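## Task

Place both orange caps in the round steel dish next to the tray. No other cap may finish in the dish, and any cap that began in the tray must finish back in the tray. The tray and the dish can slide: each must end resting upright directly on the table and not on anything else. Nothing may still be in motion at the end, and any result that holds only because the robot is supporting it does not count. Release everything and pull the hands away before finishing.

## Robot and tools

Robot: two arms, left_arm and right_arm, facing each other across a table. Each carries an identical five-finger right hand (not mirrored), so every hand number and axis means the same on both. Shared scene frame: origin on the table surface halfway between the arm bases, table at z = 0, +z up, left_arm's base on the +y side. The arm names say nothing about which side of a camera image they appear on.

Hand point: a point fixed to the palm, 0.05 m in front of it, where index pad and thumb tip meet in a pinch. Its axes: +z along the straightened fingers (which extend 0.06 to 0.07 m past the point), +y out of the palm, +x across the palm toward the little finger. The hand spans 0.08 m on the little-finger side, and 0.02 m (thumb in front of palm) up to 0.09 m on the thumb side. A wrist bracket on the little-finger side sits 0.03 m beyond the point in +y and 0.11 m across; it can collide.

execute_actions(actions): a list of actions run in sequence. Each action is a table of up to 15 rows; each row lasts one step of 1/30 s, and a shorter table repeats its final row to fill 15 steps. Every row is a single flat list of 28 numbers in [-1, 1] covering both arms: left_arm dx, dy, dz, rx, ry, rz, then left_gripper little, ring, middle, index, thumb_bend, thumb_turn, force_limit, speed; then the same 14 for right_arm/right_gripper. dx..rz are an offset, not a pose: a target relative to the hand point's measured pose when the action began (for a call's first action, the last pose reported), expressed in the hand point's own axes. Each row is relative to that same starting pose, not to the previous row. Scale: 1.0 equals 0.6 m or 180 degrees; rx, ry, rz form one rotation vector. Each step the command is clipped to 100 mm and 16 degrees from the measured pose, so large offsets need several actions. An empty list just returns state and images.

Hand numbers are absolute targets, not offsets. Fingers: +1 straight, -1 fully curled. thumb_bend: +1 straight, -1 fully bent. thumb_turn: +1 beside the palm, -1 across in front of it. Pinch: index -0.22, thumb_bend -0.75, thumb_turn -0.57. force_limit maps -1..+1 linearly to about 0..10 N at the fingertip (0..15 N for the two thumb motors); it only stops closing. speed maps -1..+1 to nearly still..full, where full covers the whole travel in 0.6 s. There is no 'unchanged' value: to keep a hand as is, resend its last eight numbers, or, if none were sent yet, its hand_measured six plus hand_force_limit and hand_speed. A motor only starts when its target changes by 0.01 or more. For a whole-hand wrap (objects 0.035 to 0.08 m wide) turn the thumb fully in front of the palm before arriving; the object then sits toward the wrist from the hand point. For a soft grip close at speed -0.9 or lower. To tighten, raise force_limit and send a target further closed than hand_measured; to loosen, send one more open.

move(target, speed, stop_force, blocking): target is one 28-number row as above; its pose part is an offset from the pose in the latest result showing one, in hand-point axes; both arms travel straight and finish together in 0.5 to 10 s. speed is m/s, 0.002 to 0.5 (default 0.25); rotation limited to twice that in rad/s. stop_force (N, 9 to 40, one value for both arms) ends an arm's path when its wrist sensor feels that much added push along the line to its target; the hand then backs up two steps and holds. Use it slowly and without rotation; omit it when lifting off something you press on; not available in the first 0.2 s or with blocking=false. blocking=false returns after 0.5 s; then use wait or stop before sending anything else. The move line reports done, off_target, moving, held, contact or fault, plus limits=paced (pose clipped) or limits=held (steps blocked).

wait(seconds 0 to 10) lets time pass holding the last command. stop brakes a running move. zoom_image(camera, region [x0, y0, x1, y1], at most 504x504 px) enlarges part of cam_high (896x504), cam_left_wrist or cam_right_wrist (616x616 fisheye). show_instructions shows the reference images. finished_scene(scene) ends the current scene, given its number; irreversible.

Results: per arm, hand point position (m), orientation quaternion wxyz and velocities, in the scene frame (printed position can be off at long reach); Hand target lines show where the controller is driving; 'pose unreachable' means clearance checking altered a command. Wrist force and torque are in end-effector axes, noisy (offset up to about 4 N), saturating near 50 N. hand_measured, hand_stopped_by (moving, target, force, stalled, fault) and hand_load_n list six values in motor order; load is positive when pushing a finger open, and near-zero loads mean the grip was lost.

Avoid: pressing a stiff arm past a contact; joint torque over limits (wrist joints 25.2 N m) or 150 N outside force, which halt the arm for 10 s; arms hitting or pressing each other anywhere; dropping, slamming or knocking items off the table; overheating motors by holding loads long (warning at 70 °C, brakes at 85 °C). The simulation keeps running between replies while the robot holds its last command, and occasional brief pushes may disturb loose objects.

Each tool is called after "Call:" by a JSON object that holds its "fn" and its "kwargs".

Reference images:

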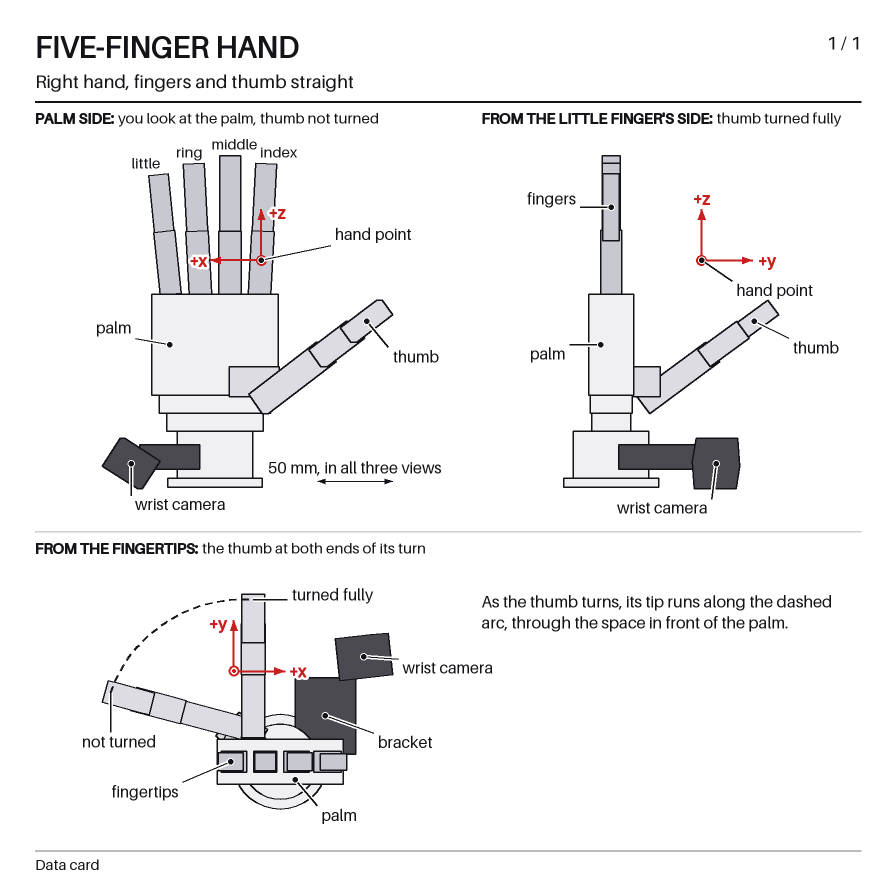

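## Session

Call:
{"fn": "execute_actions", "kwargs": {"actions": []}}

Scene clock: 0.00 s.
left_arm: end_effector_position=(+0.2880, +0.4842, +0.4814) hand_measured=(+1.000, +1.000, +1.000, +1.000, +1.000, +1.000) hand_load_n=(+0.0, +0.0, +0.0, +0.0, +0.0, +0.0) hand_stopped_by=(target, target, target, target, target, target) hand_force_limit=0.00 hand_speed=-0.80 end_effector_quat_wxyz=(-0.010, +0.291, +0.957, -0.001) end_effector_velocity=(-0.000, -0.000, +0.000) end_effector_angular_velocity=(-0.001, +0.000, -0.000) | right_arm: end_effector_position=(+0.0945, -0.2970, +0.4863) hand_measured=(+1.000, +1.000, +1.000, +1.000, +1.000, +1.000) hand_load_n=(+0.0, +0.0, +0.0, +0.0, +0.0, +0.0) hand_stopped_by=(target, target, target, target, target, target) hand_force_limit=0.00 hand_speed=-0.80 end_effector_quat_wxyz=(+0.028, -0.425, +0.904, +0.017) end_effector_velocity=(-0.000, -0.000, +0.000) end_effector_angular_velocity=(-0.000, +0.000, -0.000)
Joint positions: left_arm=[ 0.563 -1.725  1.336  1.974  1.583 -1.863] | right_arm=[-1.161 -1.742  1.327  1.926  1.543 -1.894]
Joint velocities: left_arm=[-0.002 -0.001 -0.     0.     0.001 -0.001] | right_arm=[-0. -0.  0.  0. -0. -0.]
Wrist force (N, on the end effector, along its own x y z axes, offset not removed): no reading
Wrist torque (N m, same axes, about the end effector's origin, offset not removed): no reading
Hand target (left_arm): +0.288, +0.484, +0.481; -0.010, +0.291, +0.957, -0.001
Hand target (right_arm): +0.095, -0.297, +0.486; +0.028, -0.425, +0.904, +0.017

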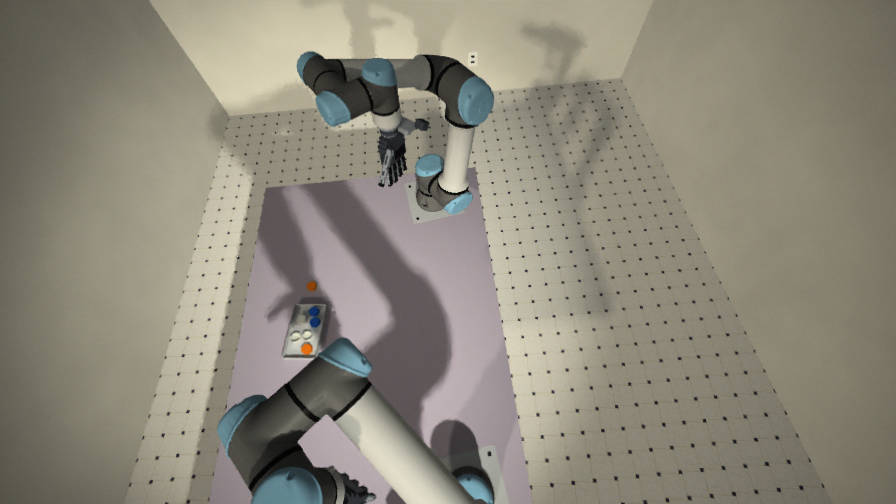

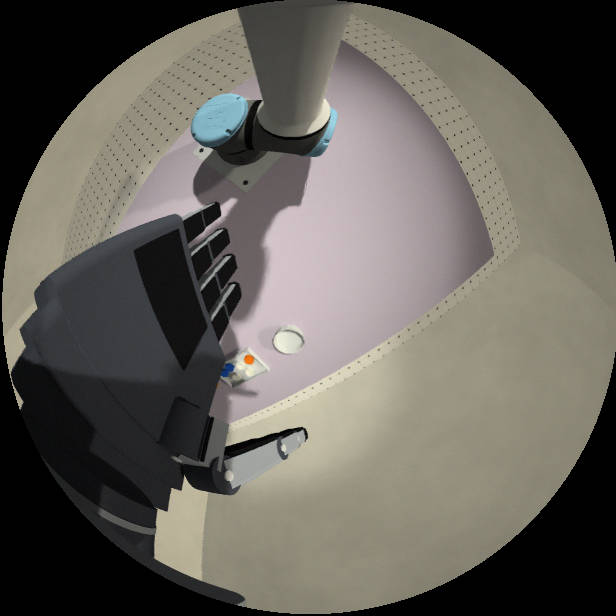

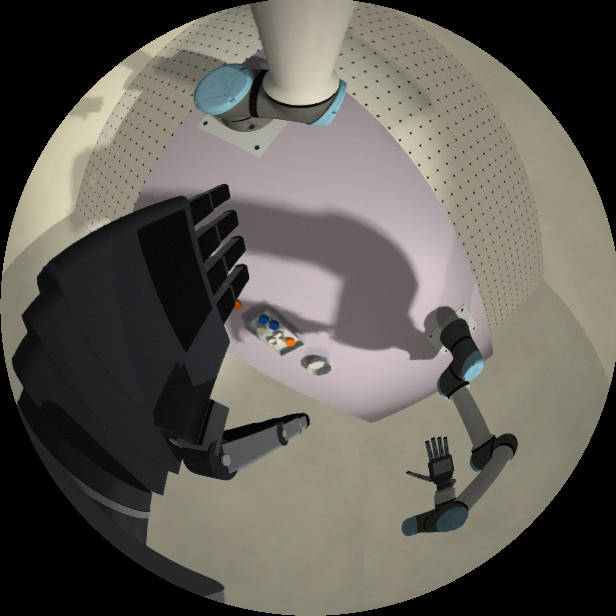

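Call:
{"fn": "move", "kwargs": {"target": [-0.48,-0.24,0.3,0,0,-0.188,-1,-1,-1,0.4,-0.5,-0.57,0,0.5,0,0,0,0,0,0,1,1,1,1,1,1,0,-0.8]}}

Call:
{"fn": "move", "kwargs": {"target": [0,0,0,0.3,0,0,-1,-1,-1,0.4,-0.5,-0.57,0,0.5,0,0,0,0,0,0,1,1,1,1,1,1,0,-0.8]}}

Scene clock: 12.47 s.
left_arm: end_effector_position=(+0.4441, +0.2052, +0.2979) hand_measured=(-1.000, -1.000, -1.000, +0.400, -0.500, -0.570) hand_load_n=(+0.0, +0.0, +0.0, +0.0, +0.0, +0.0) hand_stopped_by=(target, target, target, target, target, target) hand_force_limit=0.00 hand_speed=0.50 end_effector_quat_wxyz=(-0.009, -0.000, +1.000, +0.002) end_effector_velocity=(+0.001, -0.003, -0.001) end_effector_angular_velocity=(+0.001, +0.004, +0.004) | right_arm: end_effector_position=(+0.0945, -0.2970, +0.4863) hand_measured=(+1.000, +1.000, +1.000, +1.000, +1.000, +1.000) hand_load_n=(+0.0, +0.0, +0.0, +0.0, +0.0, +0.0) hand_stopped_by=(target, target, target, target, target, target) hand_force_limit=0.00 hand_speed=-0.80 end_effector_quat_wxyz=(+0.028, -0.425, +0.904, +0.017) end_effector_velocity=(-0.000, +0.000, +0.000) end_effector_angular_velocity=(+0.000, -0.001, +0.001)
Joint positions: left_arm=[ 0.468 -0.938  0.831  1.691  1.584 -2.549] | right_arm=[-1.161 -1.742  1.327  1.926  1.543 -1.894]
Joint velocities: left_arm=[ 0.001  0.012 -0.017  0.009  0.003 -0.003] | right_arm=[ 0.    -0.    -0.    -0.     0.    -0.001]
Wrist force (N, on the end effector, along its own x y z axes, offset not removed): left_arm=[-0.7 1.1 -3.5] | right_arm=[3.6 3.3 -1.8]
Wrist torque (N m, same axes, about the end effector's origin, offset not removed): left_arm=[0.65 0.29 0.07] | right_arm=[0.67 -0.38 0.28]
Hand target (left_arm): +0.444, +0.205, +0.298; -0.009, -0.000, +1.000, +0.002
Hand target (right_arm): +0.095, -0.297, +0.486; +0.028, -0.425, +0.904, +0.017
Off the commanded pose (left_arm): 0.001 m, 0 deg.
Off the commanded pose (right_arm): 0.000 m, 0 deg.
move: done

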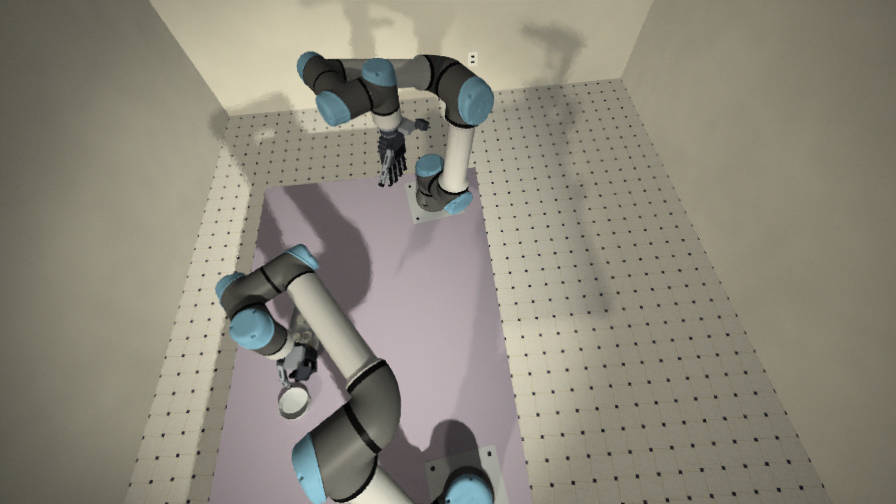

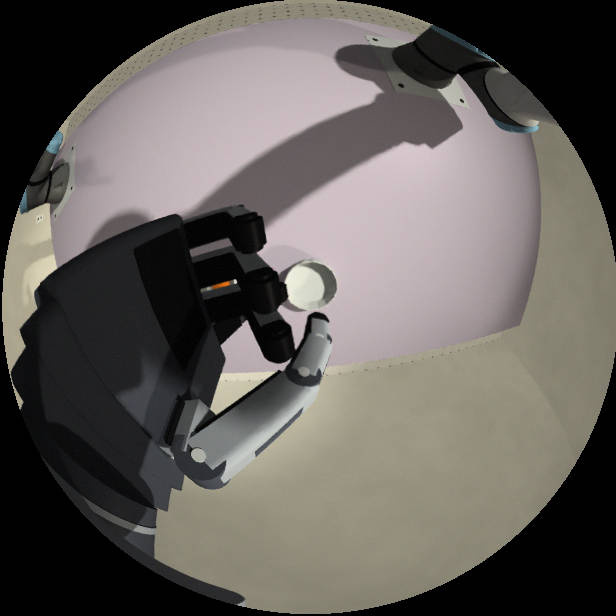

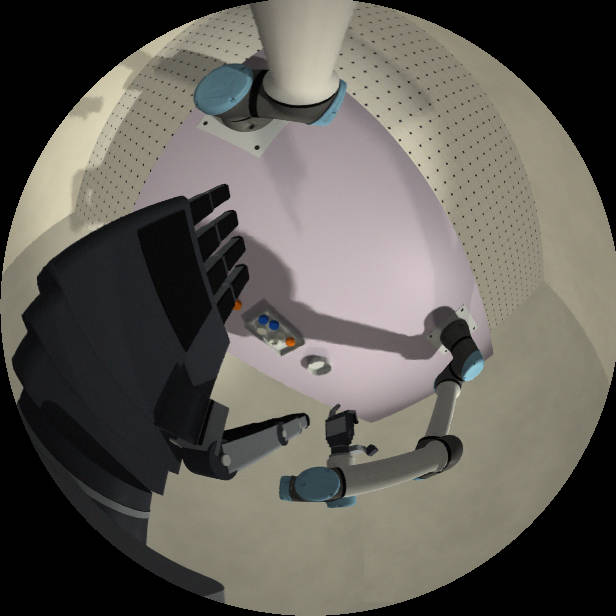

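Scene clock: 14.93 s.
left_arm: end_effector_position=(+0.4440, +0.2052, +0.2979) hand_measured=(-1.000, -1.000, -1.000, +0.400, -0.500, -0.570) hand_load_n=(+0.0, +0.0, +0.0, +0.0, +0.0, +0.0) hand_stopped_by=(target, target, target, target, target, target) hand_force_limit=0.00 hand_speed=0.50 end_effector_quat_wxyz=(-0.008, -0.004, +0.892, -0.452) end_effector_velocity=(+0.001, +0.001, -0.001) end_effector_angular_velocity=(-0.012, +0.002, +0.007) | right_arm: end_effector_position=(+0.0945, -0.2970, +0.4863) hand_measured=(+1.000, +1.000, +1.000, +1.000, +1.000, +1.000) hand_load_n=(+0.0, +0.0, +0.0, +0.0, +0.0, +0.0) hand_stopped_by=(target, target, target, target, target, target) hand_force_limit=0.00 hand_speed=-0.80 end_effector_quat_wxyz=(+0.028, -0.425, +0.904, +0.017) end_effector_velocity=(+0.000, +0.000, +0.000) end_effector_angular_velocity=(+0.001, -0.001, -0.000)
Joint positions: left_arm=[ 0.792 -1.328  1.371  0.844  2.274 -2.493] | right_arm=[-1.161 -1.742  1.327  1.926  1.543 -1.894]
Joint velocities: left_arm=[ 0.007 -0.004  0.01  -0.017  0.009 -0.009] | right_arm=[-0.     0.    -0.001 -0.001  0.     0.   ]
Wrist force (N, on the end effector, along its own x y z axes, offset not removed): left_arm=[-0.1 -0.1 -1.9] | right_arm=[2.2 1.8 0.8]
Wrist torque (N m, same axes, about the end effector's origin, offset not removed): left_arm=[0.34 0.17 0.12] | right_arm=[0.44 -0.35 0.17]
Hand target (left_arm): +0.444, +0.205, +0.298; -0.008, -0.004, +0.892, -0.453
Hand target (right_arm): +0.095, -0.297, +0.486; +0.028, -0.425, +0.904, +0.017
Off the commanded pose (left_arm): 0.000 m, 0 deg.
Off the commanded pose (right_arm): 0.000 m, 0 deg.
move: done

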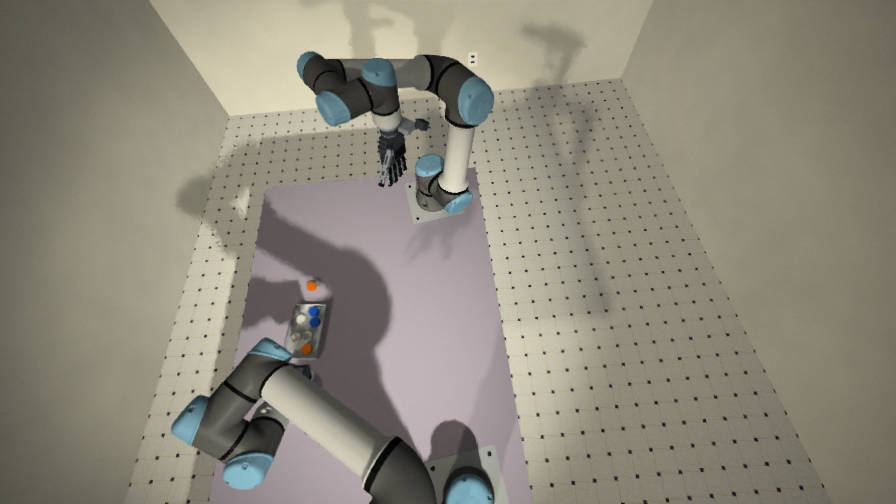

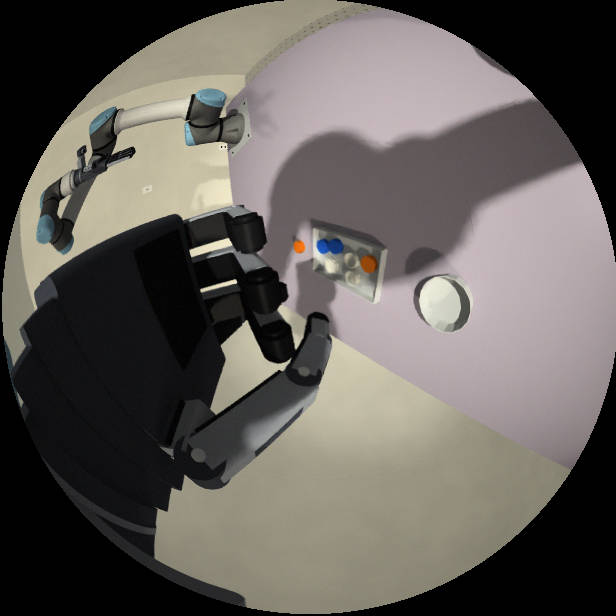

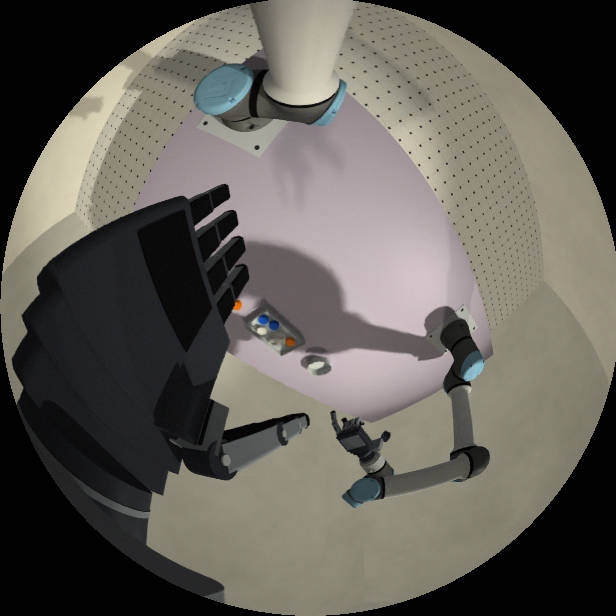

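Call:
{"fn": "move", "kwargs": {"target": [-0.13,-0.02,0.5,0,0,0,1,1,1,0.3,-0.5,-0.57,0,0.5,0,0,0,0,0,0,1,1,1,1,1,1,0,-0.8]}}

Call:
{"fn": "zoom_image", "kwargs": {"camera": "cam_right_wrist", "region": [200,270,380,420]}}

Scene clock: 27.87 s.
left_arm: end_effector_position=(+0.5192, -0.0435, +0.1289) hand_measured=(+1.000, +1.000, +1.000, +0.300, -0.500, -0.570) hand_load_n=(+0.0, +0.0, +0.0, +0.0, +0.0, +0.0) hand_stopped_by=(target, target, target, target, target, target) hand_force_limit=0.00 hand_speed=0.50 end_effector_quat_wxyz=(-0.008, -0.004, +0.892, -0.452) end_effector_velocity=(+0.003, -0.001, -0.001) end_effector_angular_velocity=(+0.002, +0.000, +0.001) | right_arm: end_effector_position=(+0.0945, -0.2970, +0.4863) hand_measured=(+1.000, +1.000, +1.000, +1.000, +1.000, +1.000) hand_load_n=(+0.0, +0.0, +0.0, +0.0, +0.0, +0.0) hand_stopped_by=(target, target, target, target, target, target) hand_force_limit=0.00 hand_speed=-0.80 end_effector_quat_wxyz=(+0.028, -0.425, +0.904, +0.017) end_effector_velocity=(+0.000, +0.000, +0.000) end_effector_angular_velocity=(+0.000, -0.001, -0.000)
Joint positions: left_arm=[ 0.549 -0.8    0.977  0.582  2.108 -2.712] | right_arm=[-1.161 -1.742  1.327  1.926  1.543 -1.894]
Joint velocities: left_arm=[ 0.002  0.008 -0.012  0.007 -0.     0.001] | right_arm=[-0.     0.    -0.    -0.001 -0.     0.   ]
Wrist force (N, on the end effector, along its own x y z axes, offset not removed): left_arm=[-0.4 0.0 -3.1] | right_arm=[0.6 -2.5 -0.5]
Wrist torque (N m, same axes, about the end effector's origin, offset not removed): left_arm=[0.38 0.21 0.08] | right_arm=[-0.28 0.05 0.08]
Hand target (left_arm): +0.519, -0.044, +0.129; -0.008, -0.004, +0.892, -0.452
Hand target (right_arm): +0.095, -0.297, +0.486; +0.028, -0.425, +0.904, +0.017
Off the commanded pose (left_arm): 0.000 m, 0 deg.
Off the commanded pose (right_arm): 0.000 m, 0 deg.
move: done

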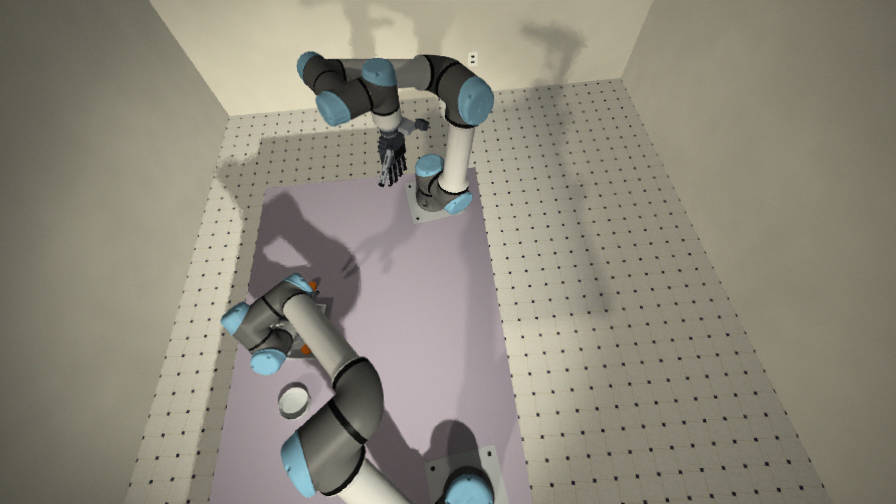

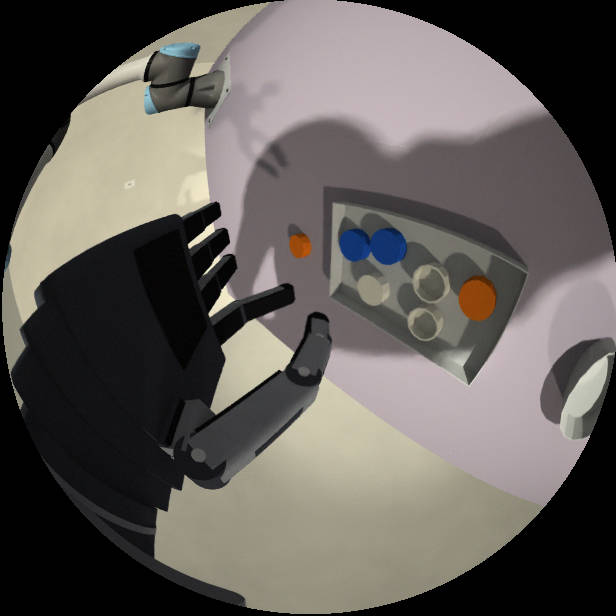

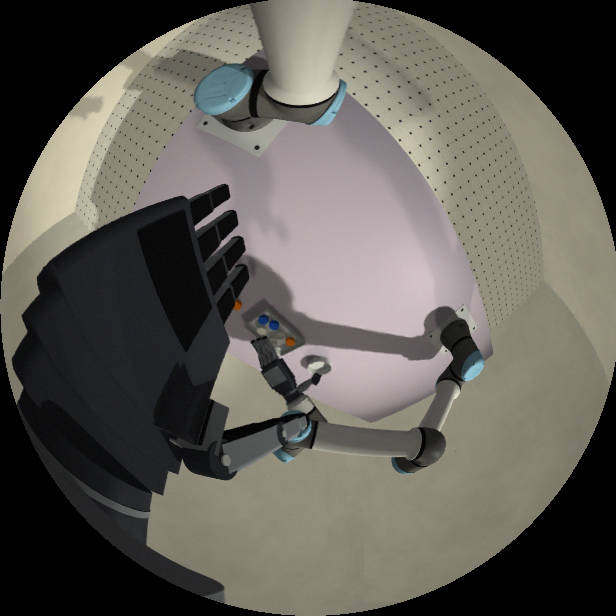

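Region (200, 270, 380, 420) of cam_right_wrist's 616x616 image, scaled by 2.800, with more detail than that image has.

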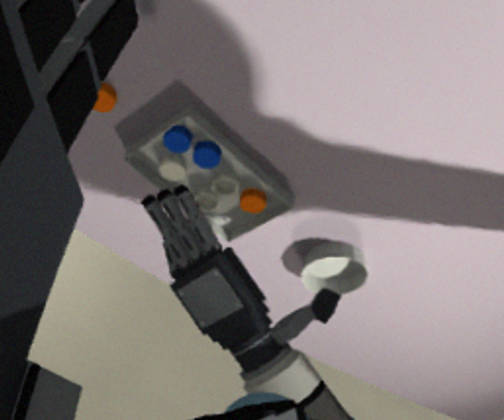

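Call:
{"fn": "move", "kwargs": {"target": [0.067,0.138,-0.105,0,-0.405,-0.295,1,1,1,0.3,-0.5,-0.57,0,0.5,0,0,0,0,0,0,1,1,1,1,1,1,0,-0.8]}}

Scene clock: 40.73 s.
left_arm: end_effector_position=(+0.4785, +0.0561, +0.1000) hand_measured=(+1.000, +1.000, +1.000, +0.300, -0.500, -0.570) hand_load_n=(+0.0, +0.0, +0.0, +0.0, +0.0, +0.0) hand_stopped_by=(target, target, target, target, target, target) hand_force_limit=0.00 hand_speed=0.50 end_effector_quat_wxyz=(-0.316, +0.633, -0.633, +0.314) end_effector_velocity=(-0.000, +0.000, -0.001) end_effector_angular_velocity=(+0.003, +0.003, +0.013) | right_arm: end_effector_position=(+0.0945, -0.2970, +0.4863) hand_measured=(+1.000, +1.000, +1.000, +1.000, +1.000, +1.000) hand_load_n=(+0.0, +0.0, +0.0, +0.0, +0.0, +0.0) hand_stopped_by=(target, target, target, target, target, target) hand_force_limit=0.00 hand_speed=-0.80 end_effector_quat_wxyz=(+0.028, -0.425, +0.904, +0.017) end_effector_velocity=(+0.000, +0.000, -0.000) end_effector_angular_velocity=(-0.000, +0.000, -0.000)
Joint positions: left_arm=[ 0.205 -0.814  1.163  0.822  0.714 -4.197] | right_arm=[-1.161 -1.742  1.327  1.926  1.543 -1.894]
Joint velocities: left_arm=[-0.     0.009 -0.012  0.021 -0.003 -0.02 ] | right_arm=[ 0.  0.  0.  0. -0.  0.]
Wrist force (N, on the end effector, along its own x y z axes, offset not removed): left_arm=[-1.7 0.6 -3.5] | right_arm=[0.2 -1.0 -0.4]
Wrist torque (N m, same axes, about the end effector's origin, offset not removed): left_arm=[0.56 0.42 0.04] | right_arm=[-0.08 0.12 -0.04]
Hand target (left_arm): +0.478, +0.056, +0.100; -0.317, +0.634, -0.633, +0.313
Hand target (right_arm): +0.095, -0.297, +0.486; +0.028, -0.425, +0.904, +0.017
Off the commanded pose (left_arm): 0.000 m, 0 deg.
Off the commanded pose (right_arm): 0.000 m, 0 deg.
move: done

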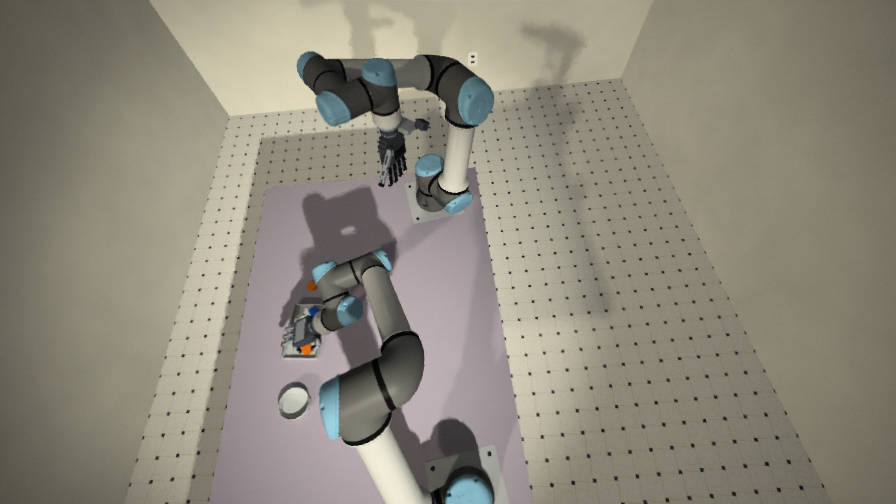

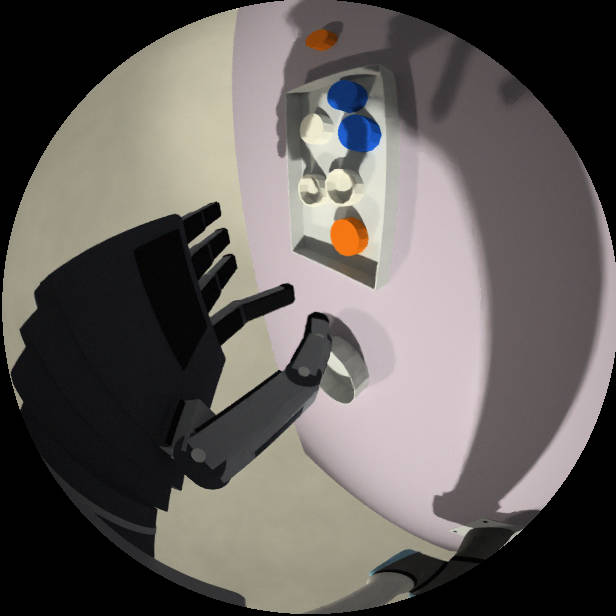

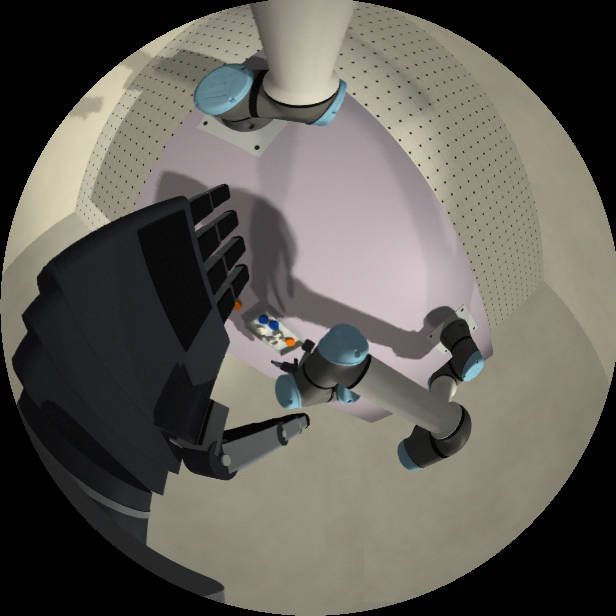

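Call:
{"fn": "move", "kwargs": {"target": [0.055,0.03,0.062,0.055,0,0,1,1,1,0.25,-0.2,-0.65,0,0.5,0,0,0,0,0,0,1,1,1,1,1,1,0,-0.8], "speed": 0.1}}

Call:
{"fn": "zoom_image", "kwargs": {"camera": "cam_high", "region": [250,280,370,380]}}

Scene clock: 49.63 s.
left_arm: end_effector_position=(+0.4973, +0.0234, +0.0633) hand_measured=(+1.000, +1.000, +1.000, +0.250, -0.200, -0.650) hand_load_n=(+0.0, +0.0, +0.0, +0.0, +0.0, +0.0) hand_stopped_by=(target, target, target, target, target, target) hand_force_limit=0.00 hand_speed=0.50 end_effector_quat_wxyz=(-0.370, +0.604, -0.604, +0.367) end_effector_velocity=(+0.001, -0.002, -0.001) end_effector_angular_velocity=(-0.000, -0.010, -0.003) | right_arm: end_effector_position=(+0.0945, -0.2970, +0.4863) hand_measured=(+1.000, +1.000, +1.000, +1.000, +1.000, +1.000) hand_load_n=(+0.0, +0.0, +0.0, +0.0, +0.0, +0.0) hand_stopped_by=(target, target, target, target, target, target) hand_force_limit=0.00 hand_speed=-0.80 end_effector_quat_wxyz=(+0.028, -0.425, +0.904, +0.017) end_effector_velocity=(+0.000, +0.000, -0.000) end_effector_angular_velocity=(+0.000, -0.000, -0.000)
Joint positions: left_arm=[ 0.167 -0.716  1.141  0.641  0.55  -4.134] | right_arm=[-1.161 -1.742  1.327  1.926  1.543 -1.894]
Joint velocities: left_arm=[-0.002  0.003 -0.001 -0.014 -0.008  0.009] | right_arm=[-0.  0. -0. -0.  0.  0.]
Wrist force (N, on the end effector, along its own x y z axes, offset not removed): left_arm=[-0.2 1.1 -3.7] | right_arm=[-0.3 -0.4 0.7]
Wrist torque (N m, same axes, about the end effector's origin, offset not removed): left_arm=[0.66 0.26 0.15] | right_arm=[0.01 0.33 0.03]
Hand target (left_arm): +0.497, +0.023, +0.063; -0.370, +0.603, -0.604, +0.367
Hand target (right_arm): +0.095, -0.297, +0.486; +0.028, -0.425, +0.904, +0.017
Off the commanded pose (left_arm): 0.000 m, 0 deg.
Off the commanded pose (right_arm): 0.000 m, 0 deg.
move: done

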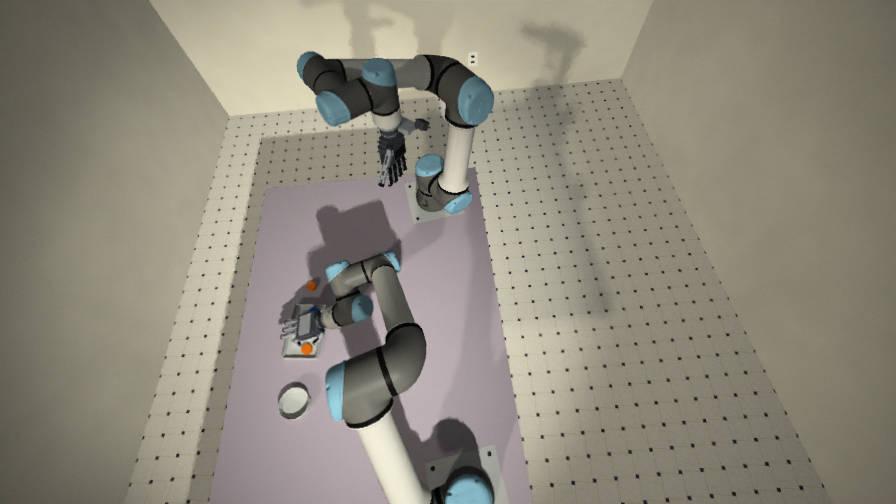

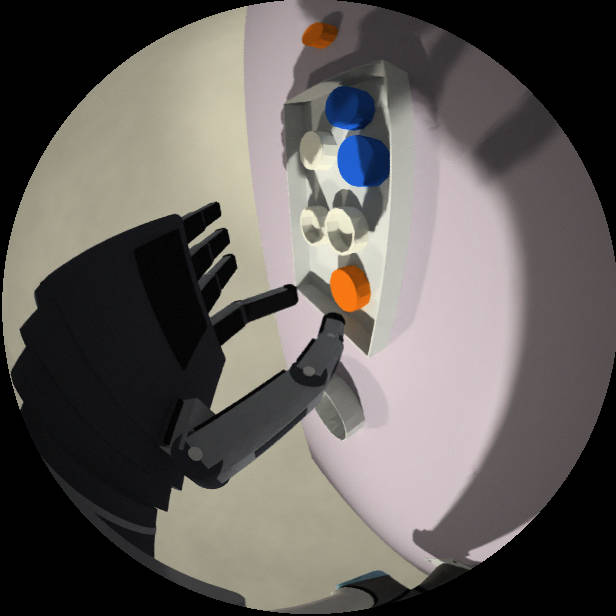

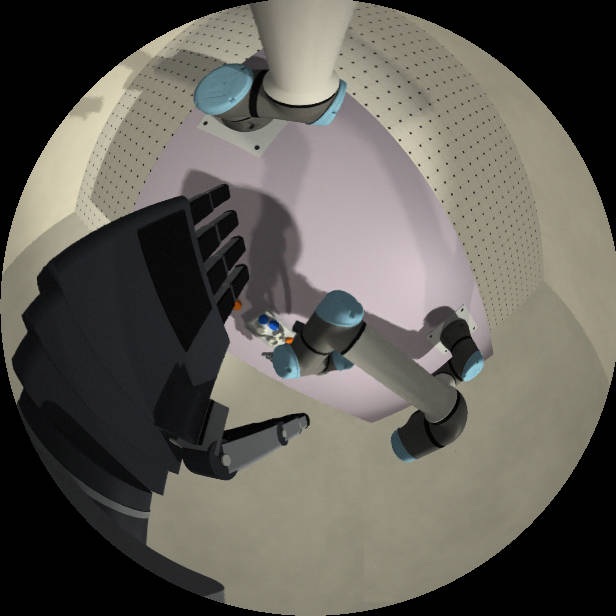

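Region (250, 280, 370, 380) of cam_high's 896x504 image, scaled by 4.200, with more detail than that image has.

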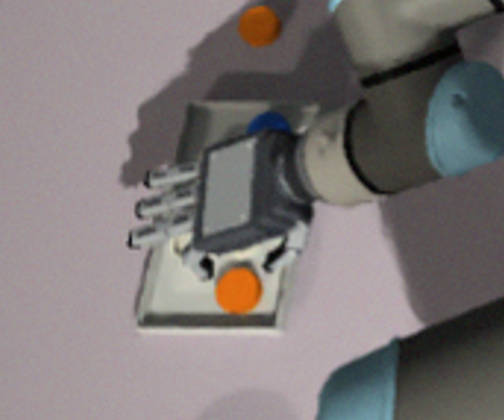

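Call:
{"fn": "move", "kwargs": {"target": [-0.02,0.018,0.019,0,0,0,1,1,1,0.3,-0.2,-0.65,0,0.5,0,0,0,0,0,0,1,1,1,1,1,1,0,-0.8], "speed": 0.03}}

Call:
{"fn": "zoom_image", "kwargs": {"camera": "cam_high", "region": [265,310,345,375]}}

Scene clock: 55.27 s.
left_arm: end_effector_position=(+0.5024, +0.0353, +0.0487) hand_measured=(+1.000, +1.000, +1.000, +0.300, -0.200, -0.650) hand_load_n=(+0.0, +0.0, +0.0, +0.0, +0.0, +0.0) hand_stopped_by=(target, target, target, target, target, target) hand_force_limit=0.00 hand_speed=0.50 end_effector_quat_wxyz=(-0.370, +0.604, -0.604, +0.367) end_effector_velocity=(+0.001, +0.002, -0.001) end_effector_angular_velocity=(+0.000, -0.000, +0.001) | right_arm: end_effector_position=(+0.0945, -0.2970, +0.4863) hand_measured=(+1.000, +1.000, +1.000, +1.000, +1.000, +1.000) hand_load_n=(+0.0, +0.0, +0.0, +0.0, +0.0, +0.0) hand_stopped_by=(target, target, target, target, target, target) hand_force_limit=0.00 hand_speed=-0.80 end_effector_quat_wxyz=(+0.028, -0.425, +0.904, +0.017) end_effector_velocity=(+0.000, +0.000, -0.000) end_effector_angular_velocity=(-0.000, +0.001, +0.000)
Joint positions: left_arm=[ 0.181 -0.722  1.19   0.579  0.557 -4.11 ] | right_arm=[-1.161 -1.742  1.327  1.926  1.543 -1.894]
Joint velocities: left_arm=[ 0.003 -0.002  0.006 -0.008  0.001  0.004] | right_arm=[ 0.     0.     0.001 -0.001 -0.    -0.   ]
Wrist force (N, on the end effector, along its own x y z axes, offset not removed): left_arm=[-0.8 0.8 -1.6] | right_arm=[1.0 1.6 -0.1]
Wrist torque (N m, same axes, about the end effector's origin, offset not removed): left_arm=[0.40 0.22 0.03] | right_arm=[0.42 -0.10 -0.07]
Hand target (left_arm): +0.502, +0.035, +0.048; -0.370, +0.604, -0.604, +0.367
Hand target (right_arm): +0.095, -0.297, +0.486; +0.028, -0.425, +0.904, +0.017
Off the commanded pose (left_arm): 0.000 m, 0 deg.
Off the commanded pose (right_arm): 0.000 m, 0 deg.
move: done

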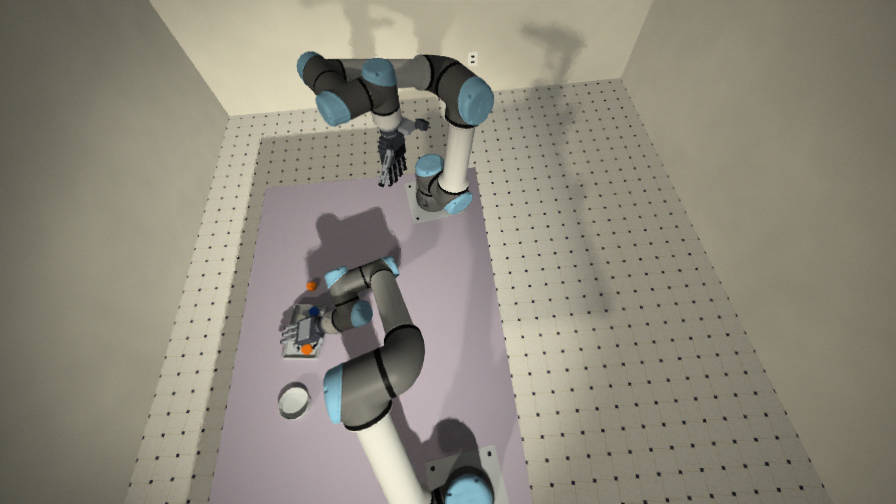

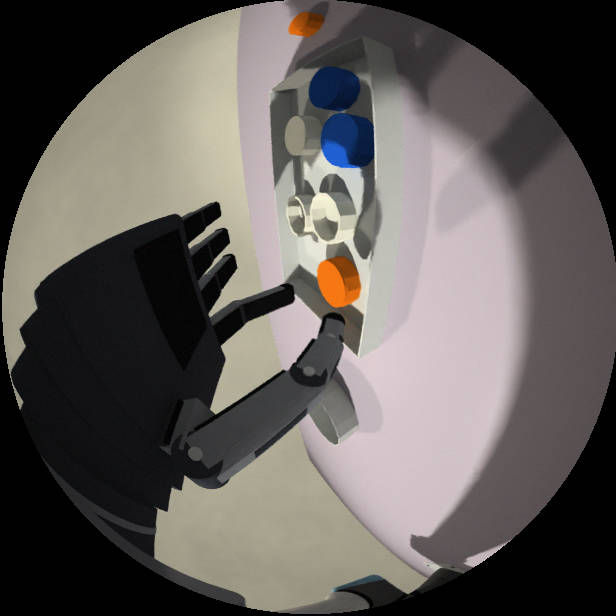

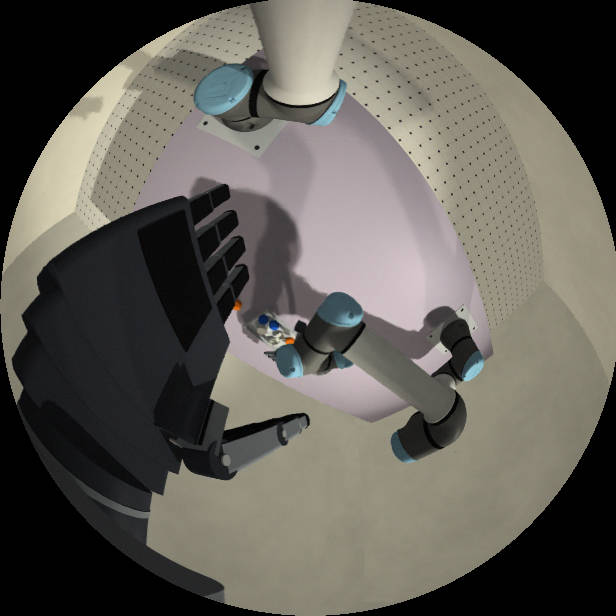

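Region (265, 310, 345, 375) of cam_high's 896x504 image, scaled by 6.300, with more detail than that image has; it fills the top 410 rows of this view, and the rest is white.

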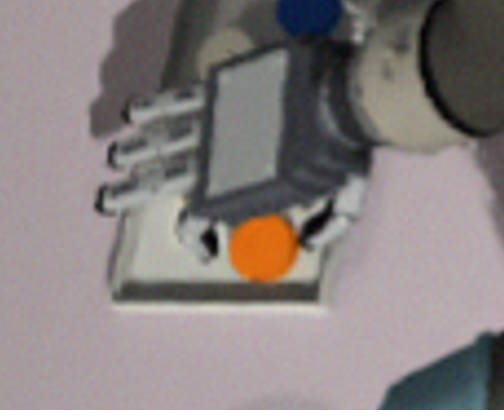

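Descend 2cm, y back 5mm, x +3mm.

Call:
{"fn": "move", "kwargs": {"target": [0.008,0.027,0.02,0,0,0,1,1,1,0.3,-0.2,-0.65,0,0.5,0,0,0,0,0,0,1,1,1,1,1,1,0,-0.8], "speed": 0.015, "stop_force": 9}}

Call:
{"fn": "zoom_image", "kwargs": {"camera": "cam_high", "region": [265,310,345,375]}}

Scene clock: 60.97 s.
left_arm: end_effector_position=(+0.5057, +0.0306, +0.0290) hand_measured=(+1.000, +1.000, +1.000, +0.300, -0.202, -0.650) hand_load_n=(+0.0, +0.0, +0.0, +0.0, -4.5, +1.0) hand_stopped_by=(target, target, target, target, target, target) hand_force_limit=0.00 hand_speed=0.50 end_effector_quat_wxyz=(-0.370, +0.604, -0.604, +0.367) end_effector_velocity=(-0.000, -0.001, -0.001) end_effector_angular_velocity=(-0.002, -0.002, -0.000) | right_arm: end_effector_position=(+0.0945, -0.2970, +0.4863) hand_measured=(+1.000, +1.000, +1.000, +1.000, +1.000, +1.000) hand_load_n=(+0.0, +0.0, +0.0, +0.0, +0.0, +0.0) hand_stopped_by=(target, target, target, target, target, target) hand_force_limit=0.00 hand_speed=-0.80 end_effector_quat_wxyz=(+0.028, -0.425, +0.904, +0.017) end_effector_velocity=(+0.000, +0.000, +0.000) end_effector_angular_velocity=(+0.001, -0.002, -0.000)
Joint positions: left_arm=[ 0.184 -0.687  1.177  0.553  0.559 -4.106] | right_arm=[-1.161 -1.742  1.327  1.926  1.543 -1.894]
Joint velocities: left_arm=[-0.001  0.002 -0.001 -0.003 -0.001 -0.   ] | right_arm=[-0.    -0.    -0.001 -0.     0.    -0.   ]
Wrist force (N, on the end effector, along its own x y z axes, offset not removed): left_arm=[-1.9 -8.5 -4.6] | right_arm=[1.4 0.5 1.5]
Wrist torque (N m, same axes, about the end effector's origin, offset not removed): left_arm=[0.11 0.42 0.03] | right_arm=[0.08 -0.08 0.04]
Hand target (left_arm): +0.506, +0.031, +0.029; -0.370, +0.604, -0.604, +0.367
Hand target (right_arm): +0.095, -0.297, +0.486; +0.028, -0.425, +0.904, +0.017
Off the commanded pose (left_arm): 0.000 m, 0 deg.
Off the commanded pose (right_arm): 0.000 m, 0 deg.
move: done

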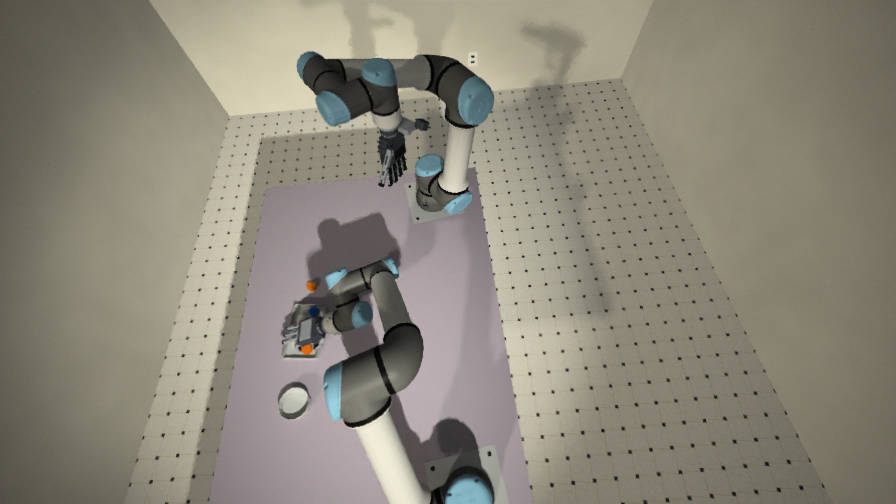

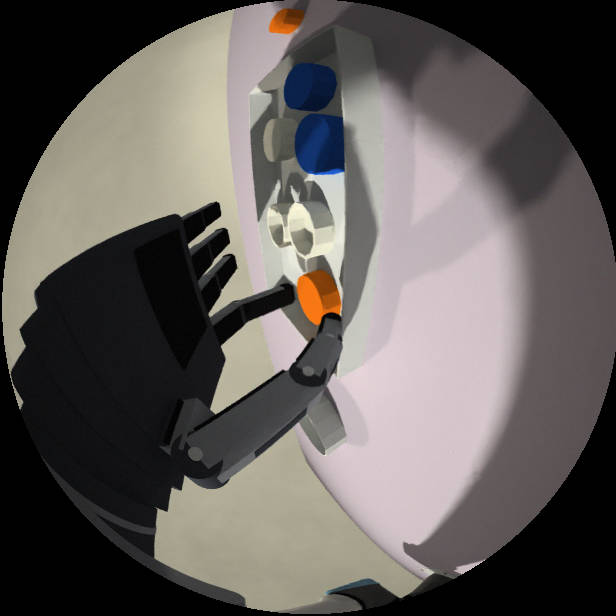

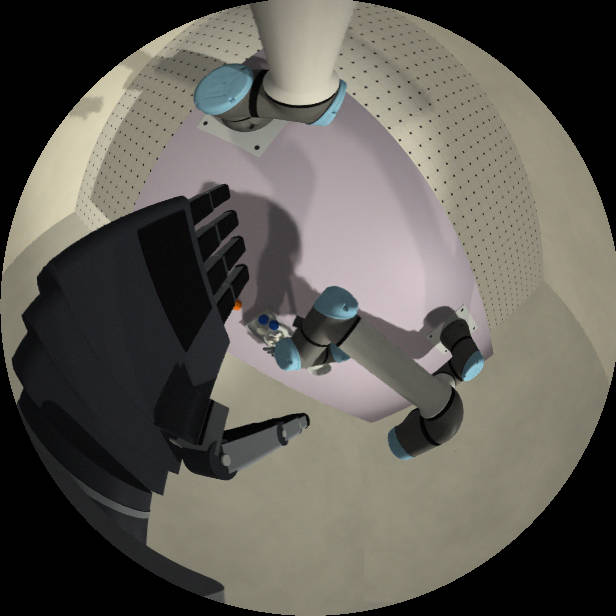

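Region (265, 310, 345, 375) of cam_high's 896x504 image, scaled by 6.300, with more detail than that image has; it fills the top 410 rows of this view, and the rest is white.

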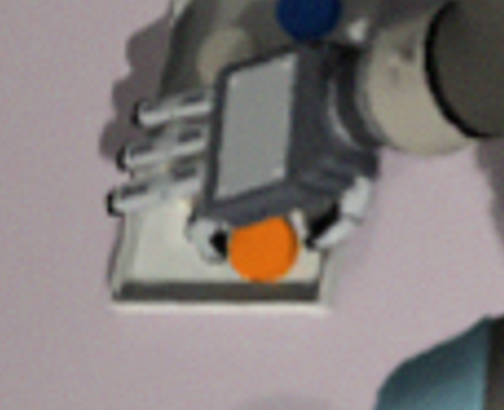

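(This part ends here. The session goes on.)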